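## Task

Same salt mill setup, but rotate the head 6 quarter turns clockwise seen from above, relative to the body; only the final net angle counts, full turns included. Leave the mill upright on the table, not relying on the robot to hold anything in place, then release it and move the hands away.

## Robot and tools

Robot: two arms, left_arm and right_arm, facing each other across the table. Both carry an identical five-finger right hand, so hand axes and numbers mean the same thing on each; they are not mirrored.

Scene frame: origin on the table top halfway between the two arm bases, z up, table surface at z = 0, left_arm's base on the +y side. Positions are in metres, orientations as quaternions wxyz. Reported hand positions can be slightly off, more so at long reach.

Hand point: a spot 0.05 m in front of the palm where index pad and thumb tip meet in a pinch. Its axes: +z along the straightened fingers (fingertips extend 0.06-0.07 m past it), +y out of the palm, +x across the palm toward the little finger. A wrist bracket on the little-finger side protrudes 0.03 m beyond the point along +y and 0.11 m across the palm; it can collide. With the thumb turned in front of the palm, the hand can wrap objects 0.035-0.08 m wide.

The 28-number row (all values in [-1, 1]): first left arm then right arm, each 14 numbers: dx, dy, dz, rx, ry, rz, then little, ring, middle, index, thumb_bend, thumb_turn, force_limit, speed. The first six are an offset, not a pose: a displacement of the hand point in its own axes, counted from its pose in the most recent result that showed it (or from the current position before any such result, and for second and later calls within one reply). 1.0 equals 0.6 m or 180 degrees; rx, ry, rz form a single rotation vector. Zeros therefore mean return to that reference pose, not stay still. Each step the command is clipped to 100 mm and 16 degrees from the measured pose.

Finger numbers are absolute targets: +1 straight/open, -1 fully curled. thumb_bend +1 straight, -1 bent; thumb_turn +1 beside the palm, -1 across in front of it. A pinch is roughly index -0.22, thumb_bend -0.75, thumb_turn -0.57. force_limit maps -1..+1 to about 0..10 N at the fingertip (0..15 N for the two thumb motors) and only stops closing motion. speed maps -1..+1 from nearly zero to full (full travel in 0.6 s); close at -0.9 or slower for a gentle grip. There is no 'no change' value: to keep a hand as it is, resend its last eight numbers, or before any were sent, its hand_measured six plus hand_force_limit and hand_speed. A motor only starts when its target changes by 0.01 or more; it then locks on arrival or on reaching the force limit.

Tools:
- execute_actions {actions, pictures}: actions is an empty list (just report state), or one item. An action item has rows (1-15 rows of 28 numbers, one per 1/30 s step, last row repeated) and optional steps (up to 15, default 15). A wait item has only steps (up to 300), counted from the previous result including your reply time. pictures toggles camera images.
- move {target, speed, stop_force}: target is one 28-number row with the same offsets as above; each hand point travels straight to it, both arms finishing together over 0.5-10 s. speed is m/s, 0.002-0.5 (default 0.25), rotation capped at twice that in rad/s. stop_force (9-40 N, shared by both arms) ends an arm's path when its wrist sensor feels that much extra push along the travel direction; the arm backs off two steps and holds. Use it only with slow, non-rotating moves, and omit it when pulling away from something the hand presses on. Hand numbers in the row are sent at the start.
- wait {seconds}: 0-10 s, sends nothing new.
- zoom_image {camera, region}: camera is cam_high, cam_left_wrist or cam_right_wrist; region [x0, y0, x1, y1] in pixels, at most 504x504.
- show_instructions: shows the reference image pages.
- finished_scene {scene}: ends scene 1 or 2 and grades it; irreversible.

Cameras: cam_high and cam_low (504x504), cam_left_wrist and cam_right_wrist (616x616 fisheye); calibration lines give K and world-to-camera transforms.

Results: the state line lists each hand point's position, quaternion and velocities. 'Hand target' shows where the controller is currently driving each arm. HELD marks steps where a row was not fully sent; 'pose unreachable' means the clearance check altered a command. A move adds a 'move:' line with each arm's ending: done, off_target, moving, held, fault, or contact (stop_force triggered), plus limits such as paced (pose clipped) or held (steps blocked), and distance to target. Hand fields hand_measured, hand_stopped_by (moving, target, force, stalled, fault), hand_load_n (positive = pushed open; near 0 means grip lost). Wrist force/torque are in hand axes, noisy, offset up to about 4 N, saturating near 50 N.

Avoid: pushing firmly past contact (stiff arms fault easily); torque over joint limits (wrist joints 24.6 N m) or any 150 N external force, which freezes the arm 10 s; arms striking or pressing on each other; knocking the mill over or off the table; long loaded holds that overheat motors. Count the head's net rotation carefully, since the stripe alignment repeats every full turn.

Each tool is called after "Emit:" as a command line: name --argument value for each argument, lists and objects as JSON in quotes; but a table of rows of numbers goes row by row, as --pt "numbers of a row", without its own name.

## Session

Emit:
execute_actions --actions '[]'

Scene clock: 0.00 s of 11100.00 s.
left_arm: end_effector_position=(+0.2146, +0.4177, +0.4709) hand_measured=(+1.000, +1.000, +1.000, +1.000, +1.000, +1.000) hand_load_n=(+0.0, +0.0, +0.0, +0.0, +0.0, +0.0) hand_stopped_by=(target, target, target, target, target, target) hand_force_limit=0.00 hand_speed=-0.80 end_effector_quat_wxyz=(-0.023, +0.414, +0.910, +0.005) end_effector_velocity=(-0.000, +0.000, +0.000) end_effector_angular_velocity=(-0.000, +0.000, -0.000) | right_arm: end_effector_position=(+0.0483, -0.2278, +0.4822) hand_measured=(+1.000, +1.000, +1.000, +1.000, +1.000, +1.000) hand_load_n=(+0.0, +0.0, +0.0, +0.0, +0.0, +0.0) hand_stopped_by=(target, target, target, target, target, target) hand_force_limit=0.00 hand_speed=-0.80 end_effector_quat_wxyz=(+0.022, -0.402, +0.915, +0.014) end_effector_velocity=(+0.000, -0.000, -0.000) end_effector_angular_velocity=(-0.001, -0.001, +0.001)
Joint positions: left_arm=[ 0.541 -1.693  1.343  1.961  1.594 -1.89 ] | right_arm=[-1.172 -1.732  1.333  1.925  1.546 -1.89 ]
Joint velocities: left_arm=[-0.001 -0.    -0.001  0.001  0.    -0.   ] | right_arm=[ 0.    -0.     0.    -0.001  0.001 -0.   ]
Joint torques (N m, as the arm reports them, + toward a larger angle): no reading
Motor temperatures (°C, as the motors report them): left_arm=[25 26 27 37 31 35] | right_arm=[26 26 29 35 35 31]
Wrist force (N, on the end effector, along its own x y z axes, offset not removed): no reading
Wrist torque (N m, same axes, about the end effector's origin, offset not removed): no reading
Hand target (left_arm): +0.215, +0.418, +0.471; -0.023, +0.414, +0.910, +0.005
Hand target (right_arm): +0.048, -0.228, +0.482; +0.022, -0.402, +0.915, +0.014
camera_calibration (this result's frames):
cam_left_wrist: T_world_to_cam=[[0.834954, 0.54903, -0.0376384, -0.384409], [0.48561, -0.702874, 0.51976, -0.0595318], [0.258909, -0.452254, -0.853483, 0.668395], [0, 0, 0, 1]] pos_world=[0.176819, 0.471493, 0.586937]
cam_right_wrist: T_world_to_cam=[[-0.660712, 0.749053, 0.0487668, 0.178758], [0.64571, 0.534024, 0.545781, -0.171231], [0.382776, 0.392093, -0.836508, 0.606237], [0, 0, 0, 1]] pos_world=[-0.00338034, -0.280159, 0.591859]

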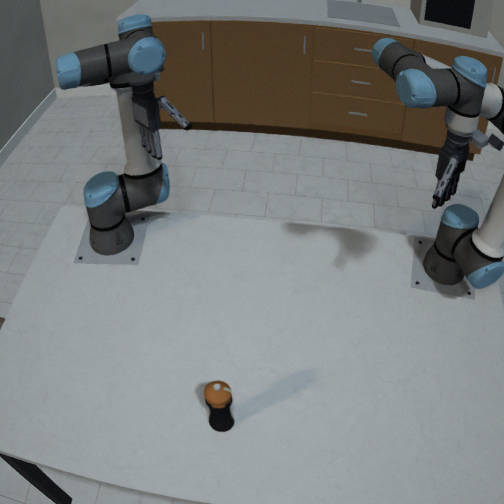

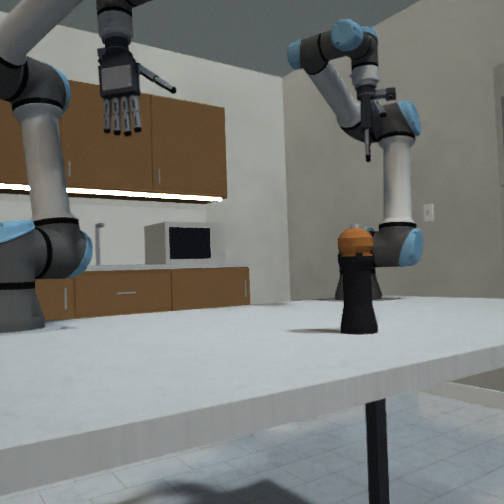

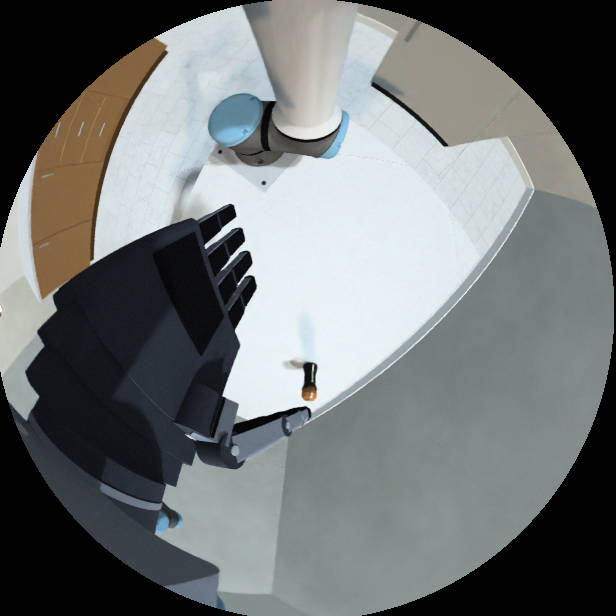

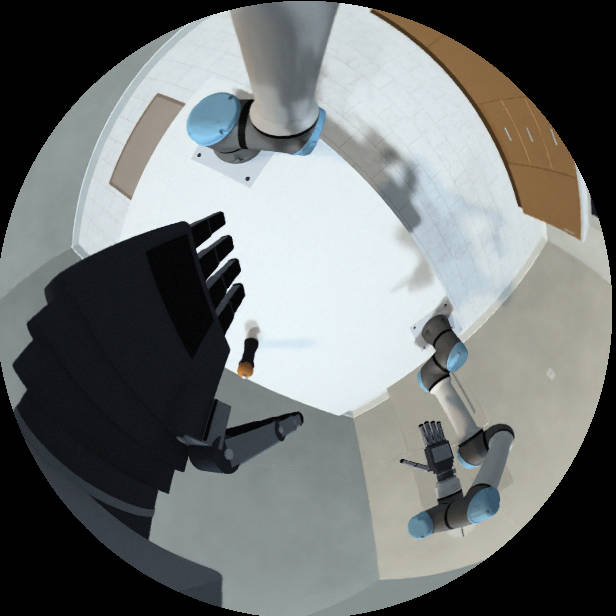

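Emit:
move --target '[0,0,0,0,-0.5,0,1,1,1,1,1,-1,0.5,0.5,0,0,0,0,0,0.68,1,1,1,1,1,-1,0.5,0.5]' --speed 0.4

Emit:
move --target '[0,0,0,0,0,0.99,1,1,1,1,1,-1,0.5,0.5,0,0,0,0,0.5,0,1,1,1,1,1,-1,0.5,0.5]' --speed 0.4

Scene clock: 15.40 s of 11100.00 s.
left_arm: end_effector_position=(+0.2160, +0.4185, +0.4709) hand_measured=(+1.000, +1.000, +1.000, +1.000, +1.000, -1.000) hand_load_n=(+0.0, +0.0, +0.0, +0.0, +0.0, +0.0) hand_stopped_by=(target, target, target, target, target, target) hand_force_limit=0.50 hand_speed=0.50 end_effector_quat_wxyz=(+0.581, +0.396, +0.607, -0.371) end_effector_velocity=(+0.000, +0.000, +0.000) end_effector_angular_velocity=(-0.009, -0.018, +0.001) | right_arm: end_effector_position=(+0.0484, -0.2277, +0.4823) hand_measured=(+1.000, +1.000, +1.000, +1.000, +1.000, -1.000) hand_load_n=(+0.0, +0.0, +0.0, +0.0, +0.0, +0.0) hand_stopped_by=(target, target, target, target, target, target) hand_force_limit=0.50 hand_speed=0.50 end_effector_quat_wxyz=(-0.002, +0.608, +0.793, +0.026) end_effector_velocity=(-0.000, -0.000, +0.000) end_effector_angular_velocity=(-0.001, +0.001, -0.000)
Joint positions: left_arm=[ 0.789 -2.56   2.152  0.459  1.791 -1.55 ] | right_arm=[-0.64  -1.589  1.2    1.907  1.573  0.777]
Joint velocities: left_arm=[ 0.017 -0.002  0.011 -0.025  0.015  0.009] | right_arm=[ 0.    -0.    -0.     0.001 -0.     0.   ]
Joint torques (N m, as the arm reports them, + toward a larger angle): left_arm=[  8.87   5.76 -12.75  -4.25   1.29   2.81] | right_arm=[  6.88  -3.59 -26.18   3.74   2.29   1.67]
Motor temperatures (°C, as the motors report them): left_arm=[25 26 27 37 31 35] | right_arm=[26 26 29 35 35 31]
Wrist force (N, on the end effector, along its own x y z axes, offset not removed): left_arm=[-4.2 1.8 1.9] | right_arm=[-2.3 2.0 -0.4]
Wrist torque (N m, same axes, about the end effector's origin, offset not removed): left_arm=[0.41 0.41 -0.30] | right_arm=[0.14 0.32 -0.18]
Hand target (left_arm): +0.216, +0.418, +0.471; +0.582, +0.396, +0.606, -0.371
Hand target (right_arm): +0.048, -0.228, +0.482; -0.002, +0.608, +0.793, +0.026
Off the commanded pose (left_arm): 0.002 m, 17 deg; orientation clipped at the last step of the last action.
Off the commanded pose (right_arm): 0.000 m, 0 deg.
After step 90, 8.93 s passed at rest.
move: off_target (left_arm); limits=paced
camera_calibration (this result's frames):
cam_left_wrist: T_world_to_cam=[[0.913583, 0.380345, 0.143885, -0.417863], [-0.310994, 0.425509, 0.849838, -0.515229], [0.262008, -0.821146, 0.507023, 0.181384], [0, 0, 0, 1]] pos_world=[0.173995, 0.527109, 0.406019]
cam_right_wrist: T_world_to_cam=[[0.985899, 0.152253, 0.0694413, -0.0467674], [0.102541, -0.877589, 0.468319, -0.429196], [0.132244, -0.454595, -0.880826, 0.446975], [0, 0, 0, 1]] pos_world=[0.0310085, -0.166345, 0.597955]

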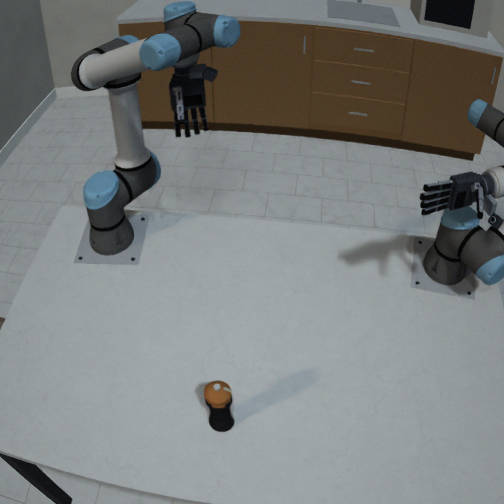

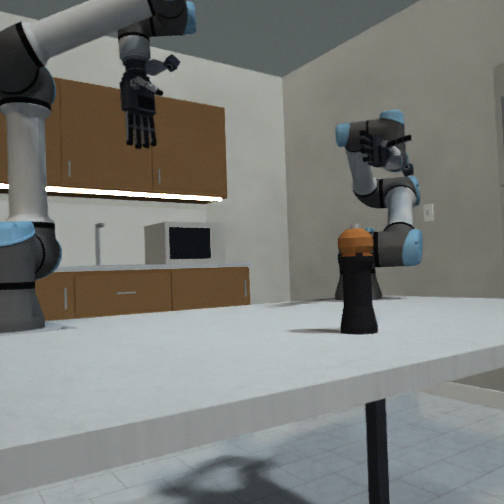

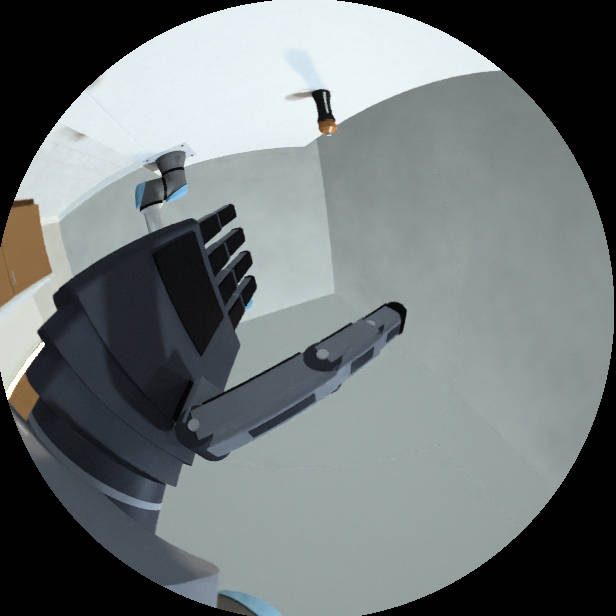

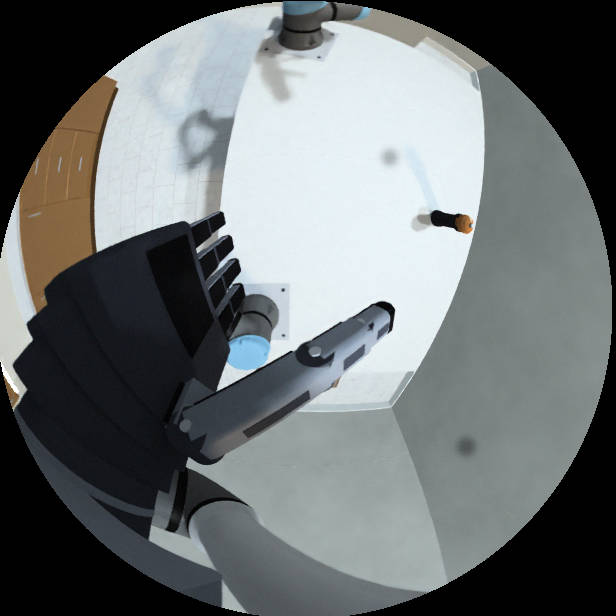

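Scene clock: 19.80 s of 11100.00 s.
left_arm: end_effector_position=(+0.2164, +0.4190, +0.4710) hand_measured=(+1.000, +1.000, +1.000, +1.000, +1.000, -1.000) hand_load_n=(+0.0, +0.0, +0.0, +0.0, +0.0, +0.0) hand_stopped_by=(target, target, target, target, target, target) hand_force_limit=0.50 hand_speed=0.50 end_effector_quat_wxyz=(+0.640, +0.718, +0.016, +0.274) end_effector_velocity=(-0.000, -0.000, -0.000) end_effector_angular_velocity=(+0.001, -0.003, -0.001) | right_arm: end_effector_position=(+0.0494, -0.2272, +0.4822) hand_measured=(+1.000, +1.000, +1.000, +1.000, +1.000, -1.000) hand_load_n=(+0.0, +0.0, +0.0, +0.0, +0.0, +0.0) hand_stopped_by=(target, target, target, target, target, target) hand_force_limit=0.50 hand_speed=0.50 end_effector_quat_wxyz=(-0.593, +0.377, +0.584, +0.406) end_effector_velocity=(-0.000, +0.000, -0.000) end_effector_angular_velocity=(+0.016, +0.001, -0.001)
Joint positions: left_arm=[ 1.681 -2.014  2.046  0.038  2.68   0.445] | right_arm=[-2.992 -2.712  2.548  3.339  1.71  -1.592]
Joint velocities: left_arm=[-0.    -0.001  0.    -0.001  0.     0.002] | right_arm=[-0.113 -0.072  0.011  0.077  0.112  0.   ]
Joint torques (N m, as the arm reports them, + toward a larger angle): left_arm=[-10.07 -10.43 -11.77  -3.21  -1.04  -2.9 ] | right_arm=[-8.51 10.96 -8.18  3.42  2.44 -1.3 ]
Motor temperatures (°C, as the motors report them): left_arm=[25 26 27 37 31 35] | right_arm=[26 26 29 35 35 31]
Wrist force (N, on the end effector, along its own x y z axes, offset not removed): left_arm=[-1.4 -0.6 3.6] | right_arm=[-2.0 1.0 -2.4]
Wrist torque (N m, same axes, about the end effector's origin, offset not removed): left_arm=[-0.13 0.13 -0.03] | right_arm=[0.13 0.41 -0.11]
Hand target (left_arm): +0.216, +0.419, +0.471; +0.640, +0.718, +0.016, +0.274
Hand target (right_arm): +0.049, -0.227, +0.482; +0.594, -0.376, -0.584, -0.406
Off the commanded pose (left_arm): 0.001 m, 67 deg; orientation clipped at the last step of the last action.
Off the commanded pose (right_arm): 0.001 m, 8 deg.
move: held (left_arm), off_target (right_arm); limits=paced,held; held on 52 of 132 steps (left_arm), including the last (left_arm)
pose unreachable (left arm): on one or more control steps of this call this arm could not follow its commanded pose, so it was not sent that pose on those steps. On the call's last step it was still not sent that pose. It may still have moved: this result reports where it is.
cause: the commanded pose would bring two parts of the arm too close to each other (joints 4 (wrist 1) to 6 (wrist 3) lie between them).
camera_calibration (this result's frames):
cam_left_wrist: T_world_to_cam=[[-0.431321, -0.249466, 0.867023, -0.204188], [-0.897399, 0.21762, -0.383817, 0.279636], [-0.0929321, -0.943614, -0.317735, 0.698289], [0, 0, 0, 1]] pos_world=[0.227768, 0.547123, 0.506236]
cam_right_wrist: T_world_to_cam=[[0.93057, 0.356856, -0.0818127, 0.0743094], [0.103651, -0.471112, -0.875962, 0.31173], [-0.351135, 0.806664, -0.475392, 0.56191], [0, 0, 0, 1]] pos_world=[0.0958453, -0.332931, 0.546271]

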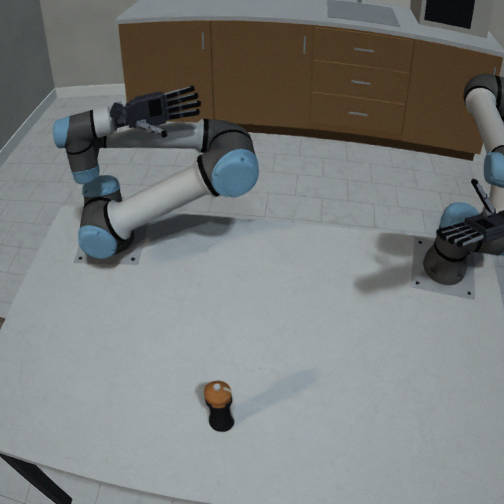

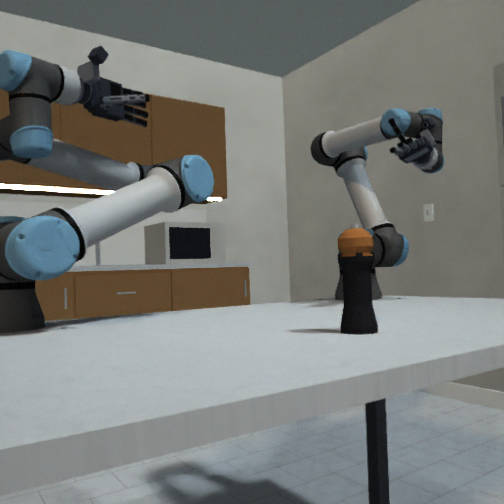

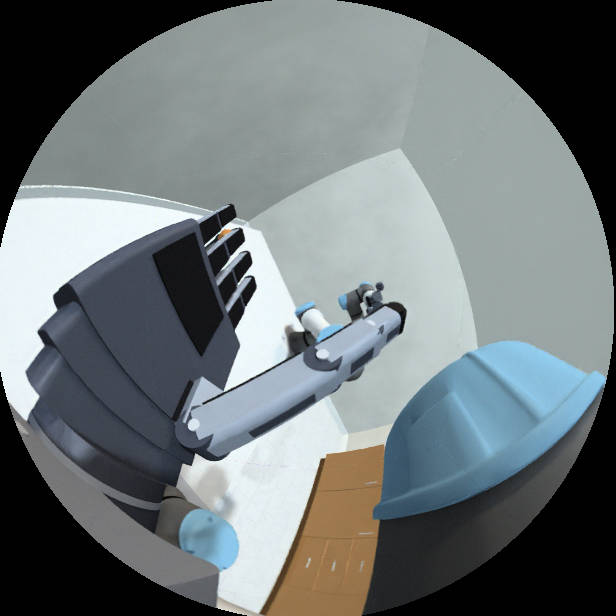

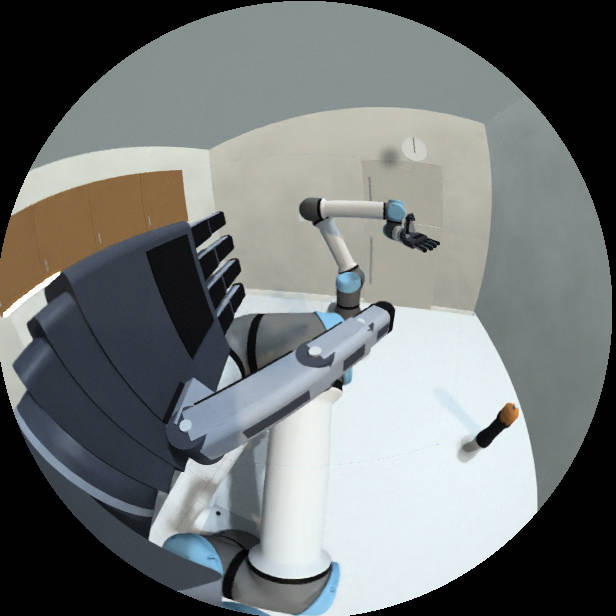

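Emit:
move --target '[0,0,0.4,0,0,0,1,1,1,1,1,-1,0.5,0.5,-0.2,0.5,0,0,0,0,1,1,1,1,1,-1,0.5,0.5]' --speed 0.2

Emit:
move --target '[0,0,0,0,0,0.37,1,1,1,1,1,-1,0.5,0.5,0,0,0,0,0,0,1,1,1,1,1,-1,0.5,0.5]' --speed 0.3

Scene clock: 37.00 s of 11100.00 s.
left_arm: end_effector_position=(+0.3158, +0.2008, +0.4636) hand_measured=(+1.000, +1.000, +1.000, +1.000, +1.000, -1.000) hand_load_n=(+0.0, +0.0, +0.0, +0.0, +0.0, +0.0) hand_stopped_by=(target, target, target, target, target, target) hand_force_limit=0.50 hand_speed=0.50 end_effector_quat_wxyz=(+0.640, +0.718, +0.016, +0.274) end_effector_velocity=(-0.000, +0.000, +0.001) end_effector_angular_velocity=(-0.002, -0.002, +0.000) | right_arm: end_effector_position=(+0.2330, -0.1467, +0.4026) hand_measured=(+1.000, +1.000, +1.000, +1.000, +1.000, -1.000) hand_load_n=(+0.0, +0.0, +0.0, +0.0, +0.0, +0.0) hand_stopped_by=(target, target, target, target, target, target) hand_force_limit=0.50 hand_speed=0.50 end_effector_quat_wxyz=(-0.339, +0.583, +0.441, +0.592) end_effector_velocity=(+0.000, -0.000, +0.000) end_effector_angular_velocity=(+0.000, -0.000, -0.002)
Joint positions: left_arm=[ 0.994 -1.795  1.923 -0.094  1.994  0.397] | right_arm=[-3.143 -3.385  2.578  3.869  1.061 -1.659]
Joint velocities: left_arm=[-0.    -0.002 -0.    -0.    -0.    -0.   ] | right_arm=[-0.    -0.     0.     0.001 -0.001 -0.   ]
Joint torques (N m, as the arm reports them, + toward a larger angle): left_arm=[ -9.16   0.25 -32.92  -4.06  -1.17  -2.99] | right_arm=[ -0.13  32.89 -12.08   1.56   0.09   0.06]
Motor temperatures (°C, as the motors report them): left_arm=[25 26 27 37 31 35] | right_arm=[26 26 29 35 35 31]
Wrist force (N, on the end effector, along its own x y z axes, offset not removed): left_arm=[-0.6 -0.7 2.2] | right_arm=[-0.3 3.1 -0.4]
Wrist torque (N m, same axes, about the end effector's origin, offset not removed): left_arm=[-0.07 -0.14 -0.18] | right_arm=[0.31 0.06 0.06]
Hand target (left_arm): +0.316, +0.201, +0.464; +0.640, +0.718, +0.016, +0.274
Hand target (right_arm): +0.233, -0.147, +0.403; -0.339, +0.583, +0.441, +0.592
Off the commanded pose (left_arm): 0.000 m, 0 deg.
Off the commanded pose (right_arm): 0.108 m, 47 deg.
FORCE FAULT: contact force on the right arm reached its limit, and that arm stopped for 10 seconds. The contact can be on any part of that arm, not only on its tool. That arm's remaining commands of this call were not run. That arm holds still and accepts commands again. Move the arm away from the contact; if what it grips holds it there, let go first. Pushing or pulling that hard again can fault the arm again.
After step 90, 2.83 s passed at rest.
move: fault (right_arm); limits=paced
camera_calibration (this result's frames):
cam_left_wrist: T_world_to_cam=[[-0.431302, -0.249507, 0.86702, -0.209259], [-0.897407, 0.217642, -0.383786, 0.413523], [-0.0929428, -0.943598, -0.317779, 0.49925], [0, 0, 0, 1]] pos_world=[0.327246, 0.328879, 0.498787]
cam_right_wrist: T_world_to_cam=[[0.905904, -0.422897, 0.0222908, -0.282392], [-0.220963, -0.516926, -0.82702, 0.31013], [0.361267, 0.744275, -0.56173, 0.383258], [0, 0, 0, 1]] pos_world=[0.185889, -0.244357, 0.478066]

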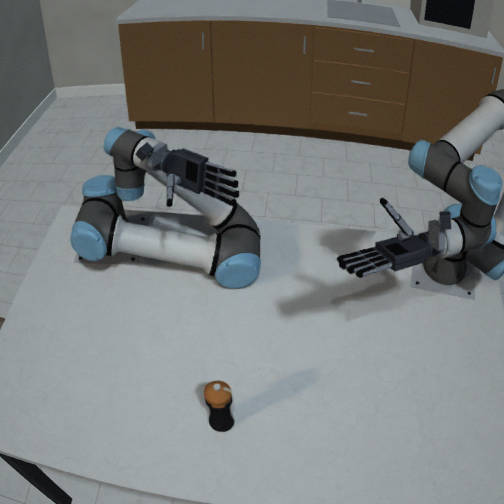

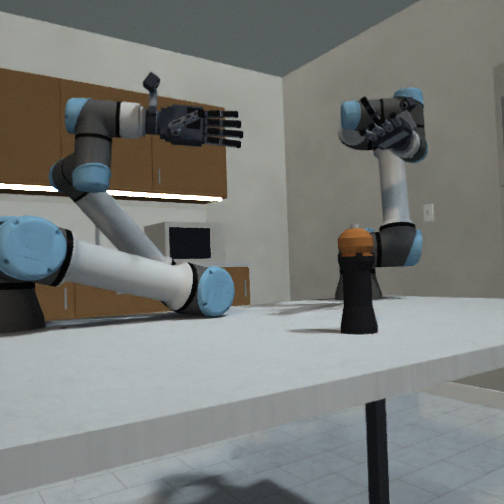

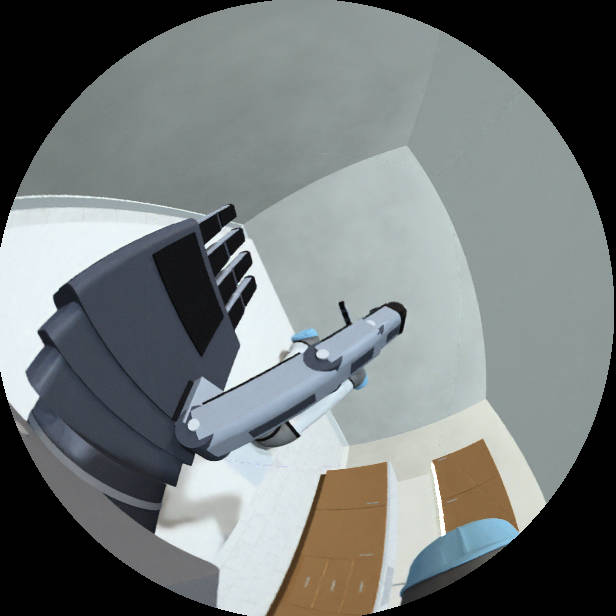

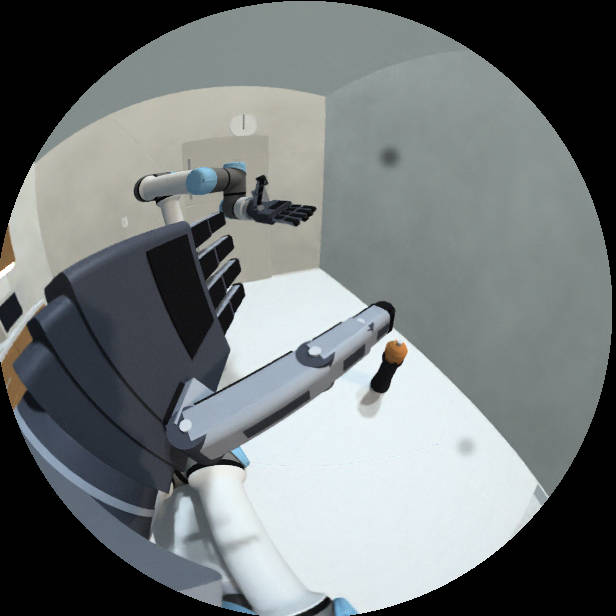

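not run: a fault stop came before this call.

Emit:
move --target '[0,0,0,0,0,0.37,1,1,1,1,1,-1,0.5,0.5,0.145,-0.215,-0.25,0.25,0,0,1,1,1,1,1,-1,0.5,0.5]' --speed 0.2

Emit:
move --target '[0,0,0,0,0,0,1,1,1,1,1,-1,0.5,0.5,0,0,0,0,-0.5,0,1,1,1,1,1,-1,0.5,0.5]' --speed 0.3

Scene clock: 45.63 s of 11100.00 s.
left_arm: end_effector_position=(+0.3158, +0.2007, +0.4636) hand_measured=(+1.000, +1.000, +1.000, +1.000, +1.000, -1.000) hand_load_n=(+0.0, +0.0, +0.0, +0.0, +0.0, +0.0) hand_stopped_by=(target, target, target, target, target, target) hand_force_limit=0.50 hand_speed=0.50 end_effector_quat_wxyz=(+0.385, +0.609, -0.381, +0.580) end_effector_velocity=(+0.000, -0.000, +0.000) end_effector_angular_velocity=(+0.004, -0.010, +0.001) | right_arm: end_effector_position=(+0.0493, -0.2252, +0.4828) hand_measured=(+1.000, +1.000, +1.000, +1.000, +1.000, -1.000) hand_load_n=(+0.0, +0.0, +0.0, +0.0, +0.0, +0.0) hand_stopped_by=(target, target, target, target, target, target) hand_force_limit=0.50 hand_speed=0.50 end_effector_quat_wxyz=(-0.541, +0.405, +0.637, +0.372) end_effector_velocity=(-0.001, -0.000, +0.001) end_effector_angular_velocity=(-0.001, -0.001, +0.002)
Joint positions: left_arm=[ 1.021 -1.777  1.722  0.09   2.021  1.559] | right_arm=[-2.904 -2.607  2.433  3.177  1.625 -1.615]
Joint velocities: left_arm=[-0.001 -0.    -0.002  0.002 -0.002  0.011] | right_arm=[-0.138 -0.064 -0.     0.062  0.139 -0.02 ]
Joint torques (N m, as the arm reports them, + toward a larger angle): left_arm=[ -8.45 -21.3  -32.96   1.45  -0.99   2.39] | right_arm=[ -8.03   9.26 -19.05   3.7    2.43  -1.98]
Motor temperatures (°C, as the motors report them): left_arm=[25 26 27 37 31 35] | right_arm=[26 26 29 35 35 31]
Wrist force (N, on the end effector, along its own x y z axes, offset not removed): left_arm=[-1.7 2.3 3.3] | right_arm=[-2.3 3.1 -0.5]
Wrist torque (N m, same axes, about the end effector's origin, offset not removed): left_arm=[0.42 0.17 -0.10] | right_arm=[0.39 0.38 -0.16]
Hand target (left_arm): +0.316, +0.201, +0.464; +0.384, +0.609, -0.381, +0.580
Hand target (right_arm): +0.049, -0.225, +0.483; +0.541, -0.405, -0.637, -0.372
Off the commanded pose (left_arm): 0.000 m, 0 deg.
Off the commanded pose (right_arm): 0.001 m, 1 deg.
After step 90, 2.30 s passed at rest.
move: done
camera_calibration (this result's frames):
cam_left_wrist: T_world_to_cam=[[-0.897079, -0.427909, -0.110197, 0.426604], [-0.16919, 0.563017, -0.808942, 0.311324], [0.408197, -0.70704, -0.577468, 0.413822], [0, 0, 0, 1]] pos_world=[0.26645, 0.299855, 0.537823]
cam_right_wrist: T_world_to_cam=[[0.934697, 0.349341, -0.0655896, 0.0639983], [0.169231, -0.599649, -0.782165, 0.235737], [-0.312573, 0.719988, -0.619609, 0.608698], [0, 0, 0, 1]] pos_world=[0.0905493, -0.319253, 0.565738]

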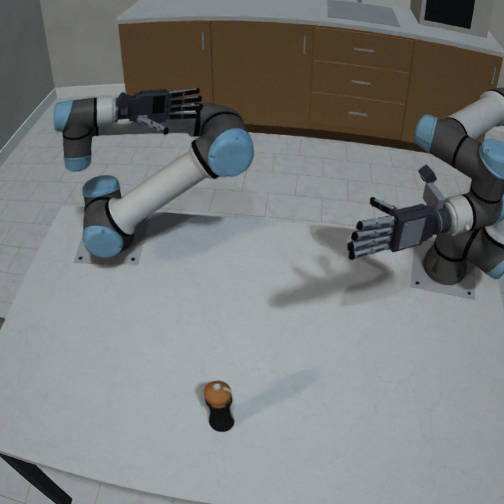

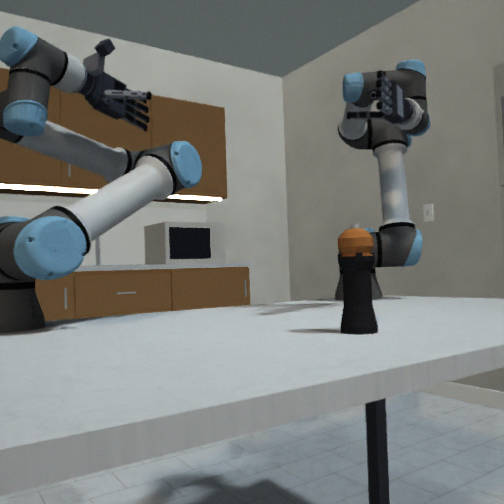

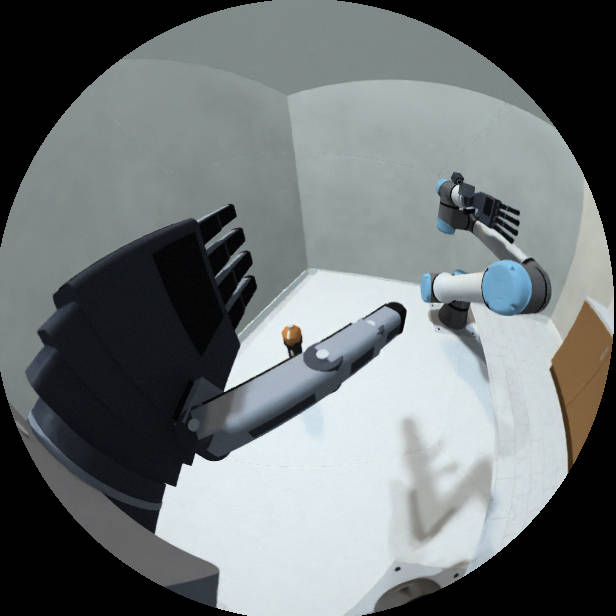

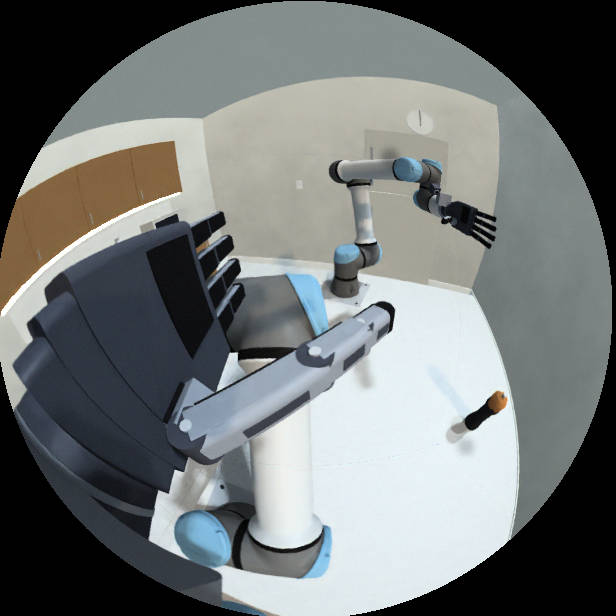

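Scene clock: 48.60 s of 11100.00 s.
left_arm: end_effector_position=(+0.3158, +0.2007, +0.4636) hand_measured=(+1.000, +1.000, +1.000, +1.000, +1.000, -1.000) hand_load_n=(+0.0, +0.0, +0.0, +0.0, +0.0, +0.0) hand_stopped_by=(target, target, target, target, target, target) hand_force_limit=0.50 hand_speed=0.50 end_effector_quat_wxyz=(+0.385, +0.609, -0.381, +0.580) end_effector_velocity=(-0.000, -0.000, +0.001) end_effector_angular_velocity=(-0.002, -0.003, -0.000) | right_arm: end_effector_position=(+0.0498, -0.2256, +0.4828) hand_measured=(+1.000, +1.000, +1.000, +1.000, +1.000, -1.000) hand_load_n=(+0.0, +0.0, +0.0, +0.0, +0.0, +0.0) hand_stopped_by=(target, target, target, target, target, target) hand_force_limit=0.50 hand_speed=0.50 end_effector_quat_wxyz=(-0.402, +0.469, +0.738, +0.272) end_effector_velocity=(-0.000, -0.000, -0.000) end_effector_angular_velocity=(+0.000, +0.001, -0.000)
Joint positions: left_arm=[ 1.021 -1.777  1.722  0.09   2.021  1.559] | right_arm=[-2.901 -2.532  2.141  2.975  1.623 -1.631]
Joint velocities: left_arm=[-0.    -0.001 -0.001 -0.002 -0.     0.   ] | right_arm=[-0.    -0.     0.001  0.     0.     0.001]
Joint torques (N m, as the arm reports them, + toward a larger angle): left_arm=[  8.33 -17.26 -11.    -4.12   1.3   -2.95] | right_arm=[-7.34  9.33 -6.07  4.09  2.18 -1.7 ]
Motor temperatures (°C, as the motors report them): left_arm=[25 26 27 37 31 35] | right_arm=[26 26 29 35 35 31]
Wrist force (N, on the end effector, along its own x y z axes, offset not removed): left_arm=[-1.7 1.7 0.5] | right_arm=[-1.5 2.1 -2.2]
Wrist torque (N m, same axes, about the end effector's origin, offset not removed): left_arm=[0.45 0.43 -0.16] | right_arm=[0.24 0.27 -0.07]
Hand target (left_arm): +0.316, +0.201, +0.464; +0.385, +0.609, -0.381, +0.580
Hand target (right_arm): +0.050, -0.226, +0.483; -0.402, +0.469, +0.738, +0.272
Off the commanded pose (left_arm): 0.000 m, 0 deg.
Off the commanded pose (right_arm): 0.001 m, 66 deg; orientation clipped at the last step of the last action.
move: held (right_arm); limits=paced,held; held on 62 of 89 steps (right_arm), including the last (right_arm)
pose unreachable (right arm): on one or more control steps of this call this arm could not follow its commanded pose, so it was not sent that pose on those steps. On the call's last step it was still not sent that pose. It may still have moved: this result reports where it is.
cause: the commanded pose would bring two parts of the arm too close to each other (joints 3 (elbow) to 6 (wrist 3) lie between them).
camera_calibration (this result's frames):
cam_left_wrist: T_world_to_cam=[[-0.897078, -0.42791, -0.110201, 0.426605], [-0.169184, 0.563012, -0.808947, 0.311328], [0.408201, -0.707044, -0.577461, 0.413822], [0, 0, 0, 1]] pos_world=[0.266447, 0.299858, 0.537827]
cam_right_wrist: T_world_to_cam=[[0.941659, 0.332987, -0.0489668, 0.0515859], [0.273875, -0.842666, -0.463581, 0.0215477], [-0.195629, 0.423124, -0.884701, 0.664393], [0, 0, 0, 1]] pos_world=[0.0754968, -0.28014, 0.600304]

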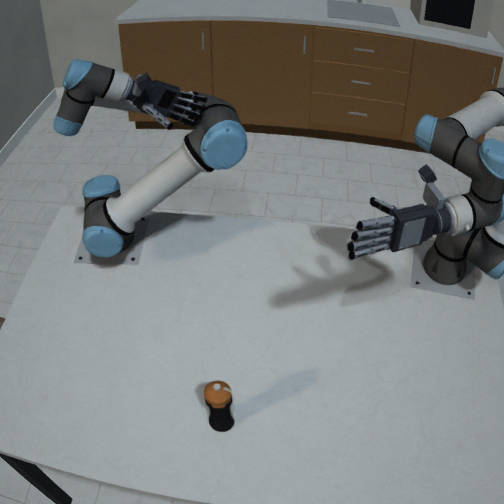

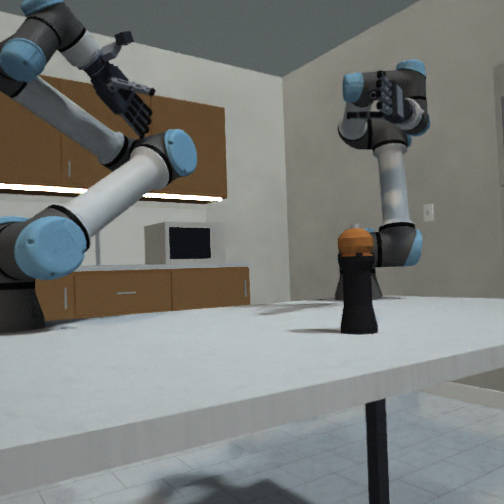

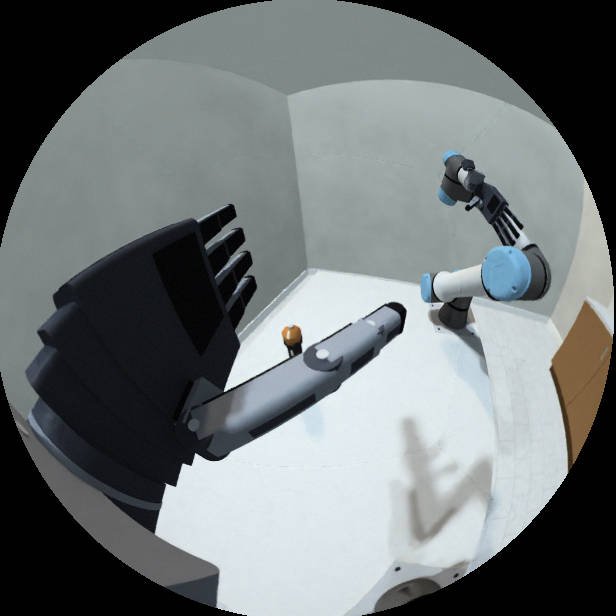

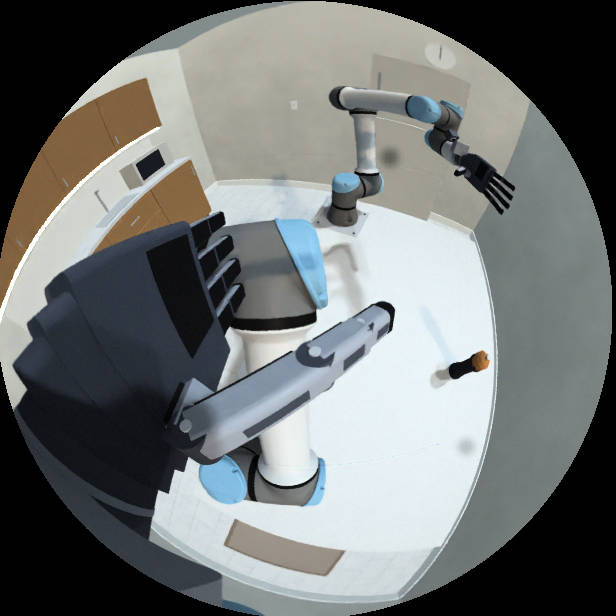

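Emit:
execute_actions --actions '[]'

Scene clock: 62.47 s of 11100.00 s.
left_arm: end_effector_position=(+0.3158, +0.2007, +0.4636) hand_measured=(+1.000, +1.000, +1.000, +1.000, +1.000, -1.000) hand_load_n=(+0.0, +0.0, +0.0, +0.0, +0.0, +0.0) hand_stopped_by=(target, target, target, target, target, target) hand_force_limit=0.50 hand_speed=0.50 end_effector_quat_wxyz=(+0.385, +0.609, -0.381, +0.580) end_effector_velocity=(+0.000, -0.000, -0.000) end_effector_angular_velocity=(+0.000, -0.000, -0.000) | right_arm: end_effector_position=(+0.0498, -0.2256, +0.4828) hand_measured=(+1.000, +1.000, +1.000, +1.000, +1.000, -1.000) hand_load_n=(+0.0, +0.0, +0.0, +0.0, +0.0, +0.0) hand_stopped_by=(target, target, target, target, target, target) hand_force_limit=0.50 hand_speed=0.50 end_effector_quat_wxyz=(-0.402, +0.469, +0.738, +0.272) end_effector_velocity=(+0.000, -0.000, -0.000) end_effector_angular_velocity=(-0.002, -0.001, -0.001)
Joint positions: left_arm=[ 1.021 -1.777  1.722  0.09   2.021  1.559] | right_arm=[-2.901 -2.532  2.141  2.975  1.623 -1.631]
Joint velocities: left_arm=[ 0.     0.002 -0.001 -0.     0.001  0.   ] | right_arm=[-0.001 -0.     0.    -0.002  0.    -0.   ]
Joint torques (N m, as the arm reports them, + toward a larger angle): left_arm=[  8.78 -11.41 -12.81  -4.18   1.5   -3.04] | right_arm=[-7.78  9.32 -6.28  3.94  2.13 -1.62]
Motor temperatures (°C, as the motors report them): left_arm=[25 26 27 37 31 35] | right_arm=[26 26 29 35 35 31]
Wrist force (N, on the end effector, along its own x y z axes, offset not removed): left_arm=[-0.7 0.7 1.1] | right_arm=[-2.0 3.3 -1.1]
Wrist torque (N m, same axes, about the end effector's origin, offset not removed): left_arm=[0.23 0.05 -0.13] | right_arm=[0.43 0.37 -0.02]
Hand target (left_arm): +0.316, +0.201, +0.464; +0.385, +0.609, -0.381, +0.580
Hand target (right_arm): +0.050, -0.226, +0.483; -0.402, +0.469, +0.738, +0.272
Off the commanded pose (left_arm): 0.000 m, 0 deg.
Off the commanded pose (right_arm): 0.001 m, 66 deg; orientation clipped at the last step of the last action.
Steps of this call (steps 1 to 90: nothing new was sent; then 10.87 s passed at rest). Readings (end_effector_position | what the end effector reports):
1: left_arm (+0.3158, +0.2007, +0.4636) | right_arm (+0.0498, -0.2256, +0.4828) | left_arm hand_measured=(+1.000, +1.000, +1.000, +1.000, +1.000, -1.000) hand_load_n=(+0.0, +0.0, +0.0, +0.0, +0.0, +0.0) hand_stopped_by=(target, target, target, target, target, target) hand_force_limit=0.50 hand_speed=0.50 | right_arm hand_measured=(+1.000, +1.000, +1.000, +1.000, +1.000, -1.000) hand_load_n=(+0.0, +0.0, +0.0, +0.0, +0.0, +0.0) hand_stopped_by=(target, target, target, target, target, target) hand_force_limit=0.50 hand_speed=0.50
2: left_arm (+0.3158, +0.2007, +0.4636) | right_arm (+0.0498, -0.2256, +0.4828) | left_arm hand_measured=(+1.000, +1.000, +1.000, +1.000, +1.000, -1.000) hand_load_n=(+0.0, +0.0, +0.0, +0.0, +0.0, +0.0) hand_stopped_by=(target, target, target, target, target, target) hand_force_limit=0.50 hand_speed=0.50 | right_arm hand_measured=(+1.000, +1.000, +1.000, +1.000, +1.000, -1.000) hand_load_n=(+0.0, +0.0, +0.0, +0.0, +0.0, +0.0) hand_stopped_by=(target, target, target, target, target, target) hand_force_limit=0.50 hand_speed=0.50
4: left_arm (+0.3158, +0.2007, +0.4636) | right_arm (+0.0498, -0.2256, +0.4828) | left_arm hand_measured=(+1.000, +1.000, +1.000, +1.000, +1.000, -1.000) hand_load_n=(+0.0, +0.0, +0.0, +0.0, +0.0, +0.0) hand_stopped_by=(target, target, target, target, target, target) hand_force_limit=0.50 hand_speed=0.50 | right_arm hand_measured=(+1.000, +1.000, +1.000, +1.000, +1.000, -1.000) hand_load_n=(+0.0, +0.0, +0.0, +0.0, +0.0, +0.0) hand_stopped_by=(target, target, target, target, target, target) hand_force_limit=0.50 hand_speed=0.50
8: left_arm (+0.3158, +0.2007, +0.4636) | right_arm (+0.0498, -0.2256, +0.4828) | left_arm hand_measured=(+1.000, +1.000, +1.000, +1.000, +1.000, -1.000) hand_load_n=(+0.0, +0.0, +0.0, +0.0, +0.0, +0.0) hand_stopped_by=(target, target, target, target, target, target) hand_force_limit=0.50 hand_speed=0.50 | right_arm hand_measured=(+1.000, +1.000, +1.000, +1.000, +1.000, -1.000) hand_load_n=(+0.0, +0.0, +0.0, +0.0, +0.0, +0.0) hand_stopped_by=(target, target, target, target, target, target) hand_force_limit=0.50 hand_speed=0.50
90: the state above
camera_calibration (this result's frames):
cam_left_wrist: T_world_to_cam=[[-0.897078, -0.42791, -0.110201, 0.426605], [-0.169184, 0.563012, -0.808947, 0.311328], [0.408201, -0.707044, -0.577461, 0.413822], [0, 0, 0, 1]] pos_world=[0.266447, 0.299858, 0.537826]
cam_right_wrist: T_world_to_cam=[[0.941659, 0.332987, -0.0489671, 0.0515861], [0.273875, -0.842666, -0.46358, 0.0215477], [-0.195629, 0.423124, -0.884701, 0.664393], [0, 0, 0, 1]] pos_world=[0.0754968, -0.28014, 0.600304]

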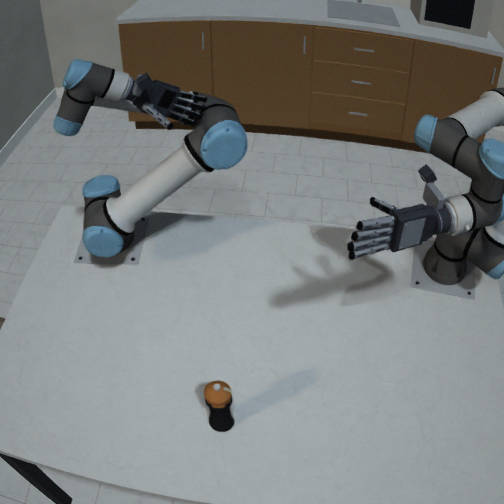

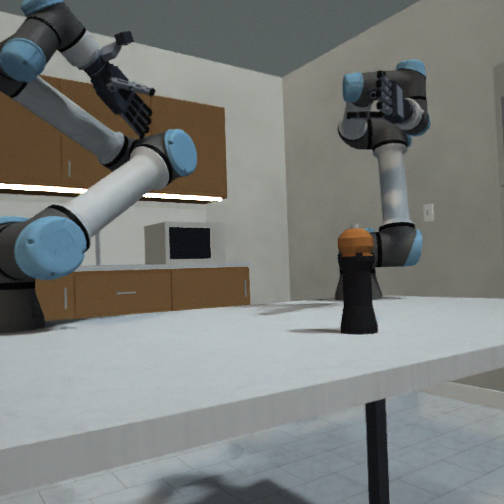

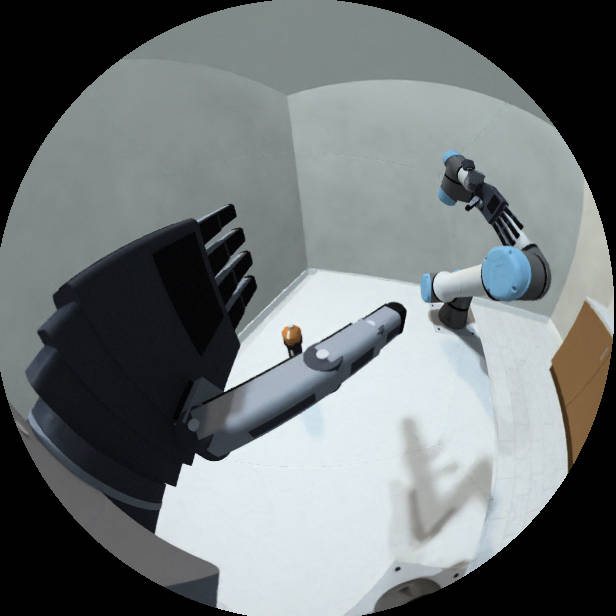

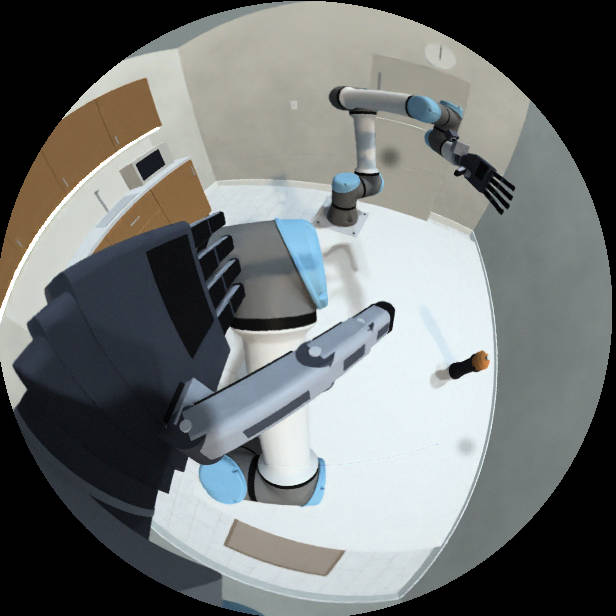

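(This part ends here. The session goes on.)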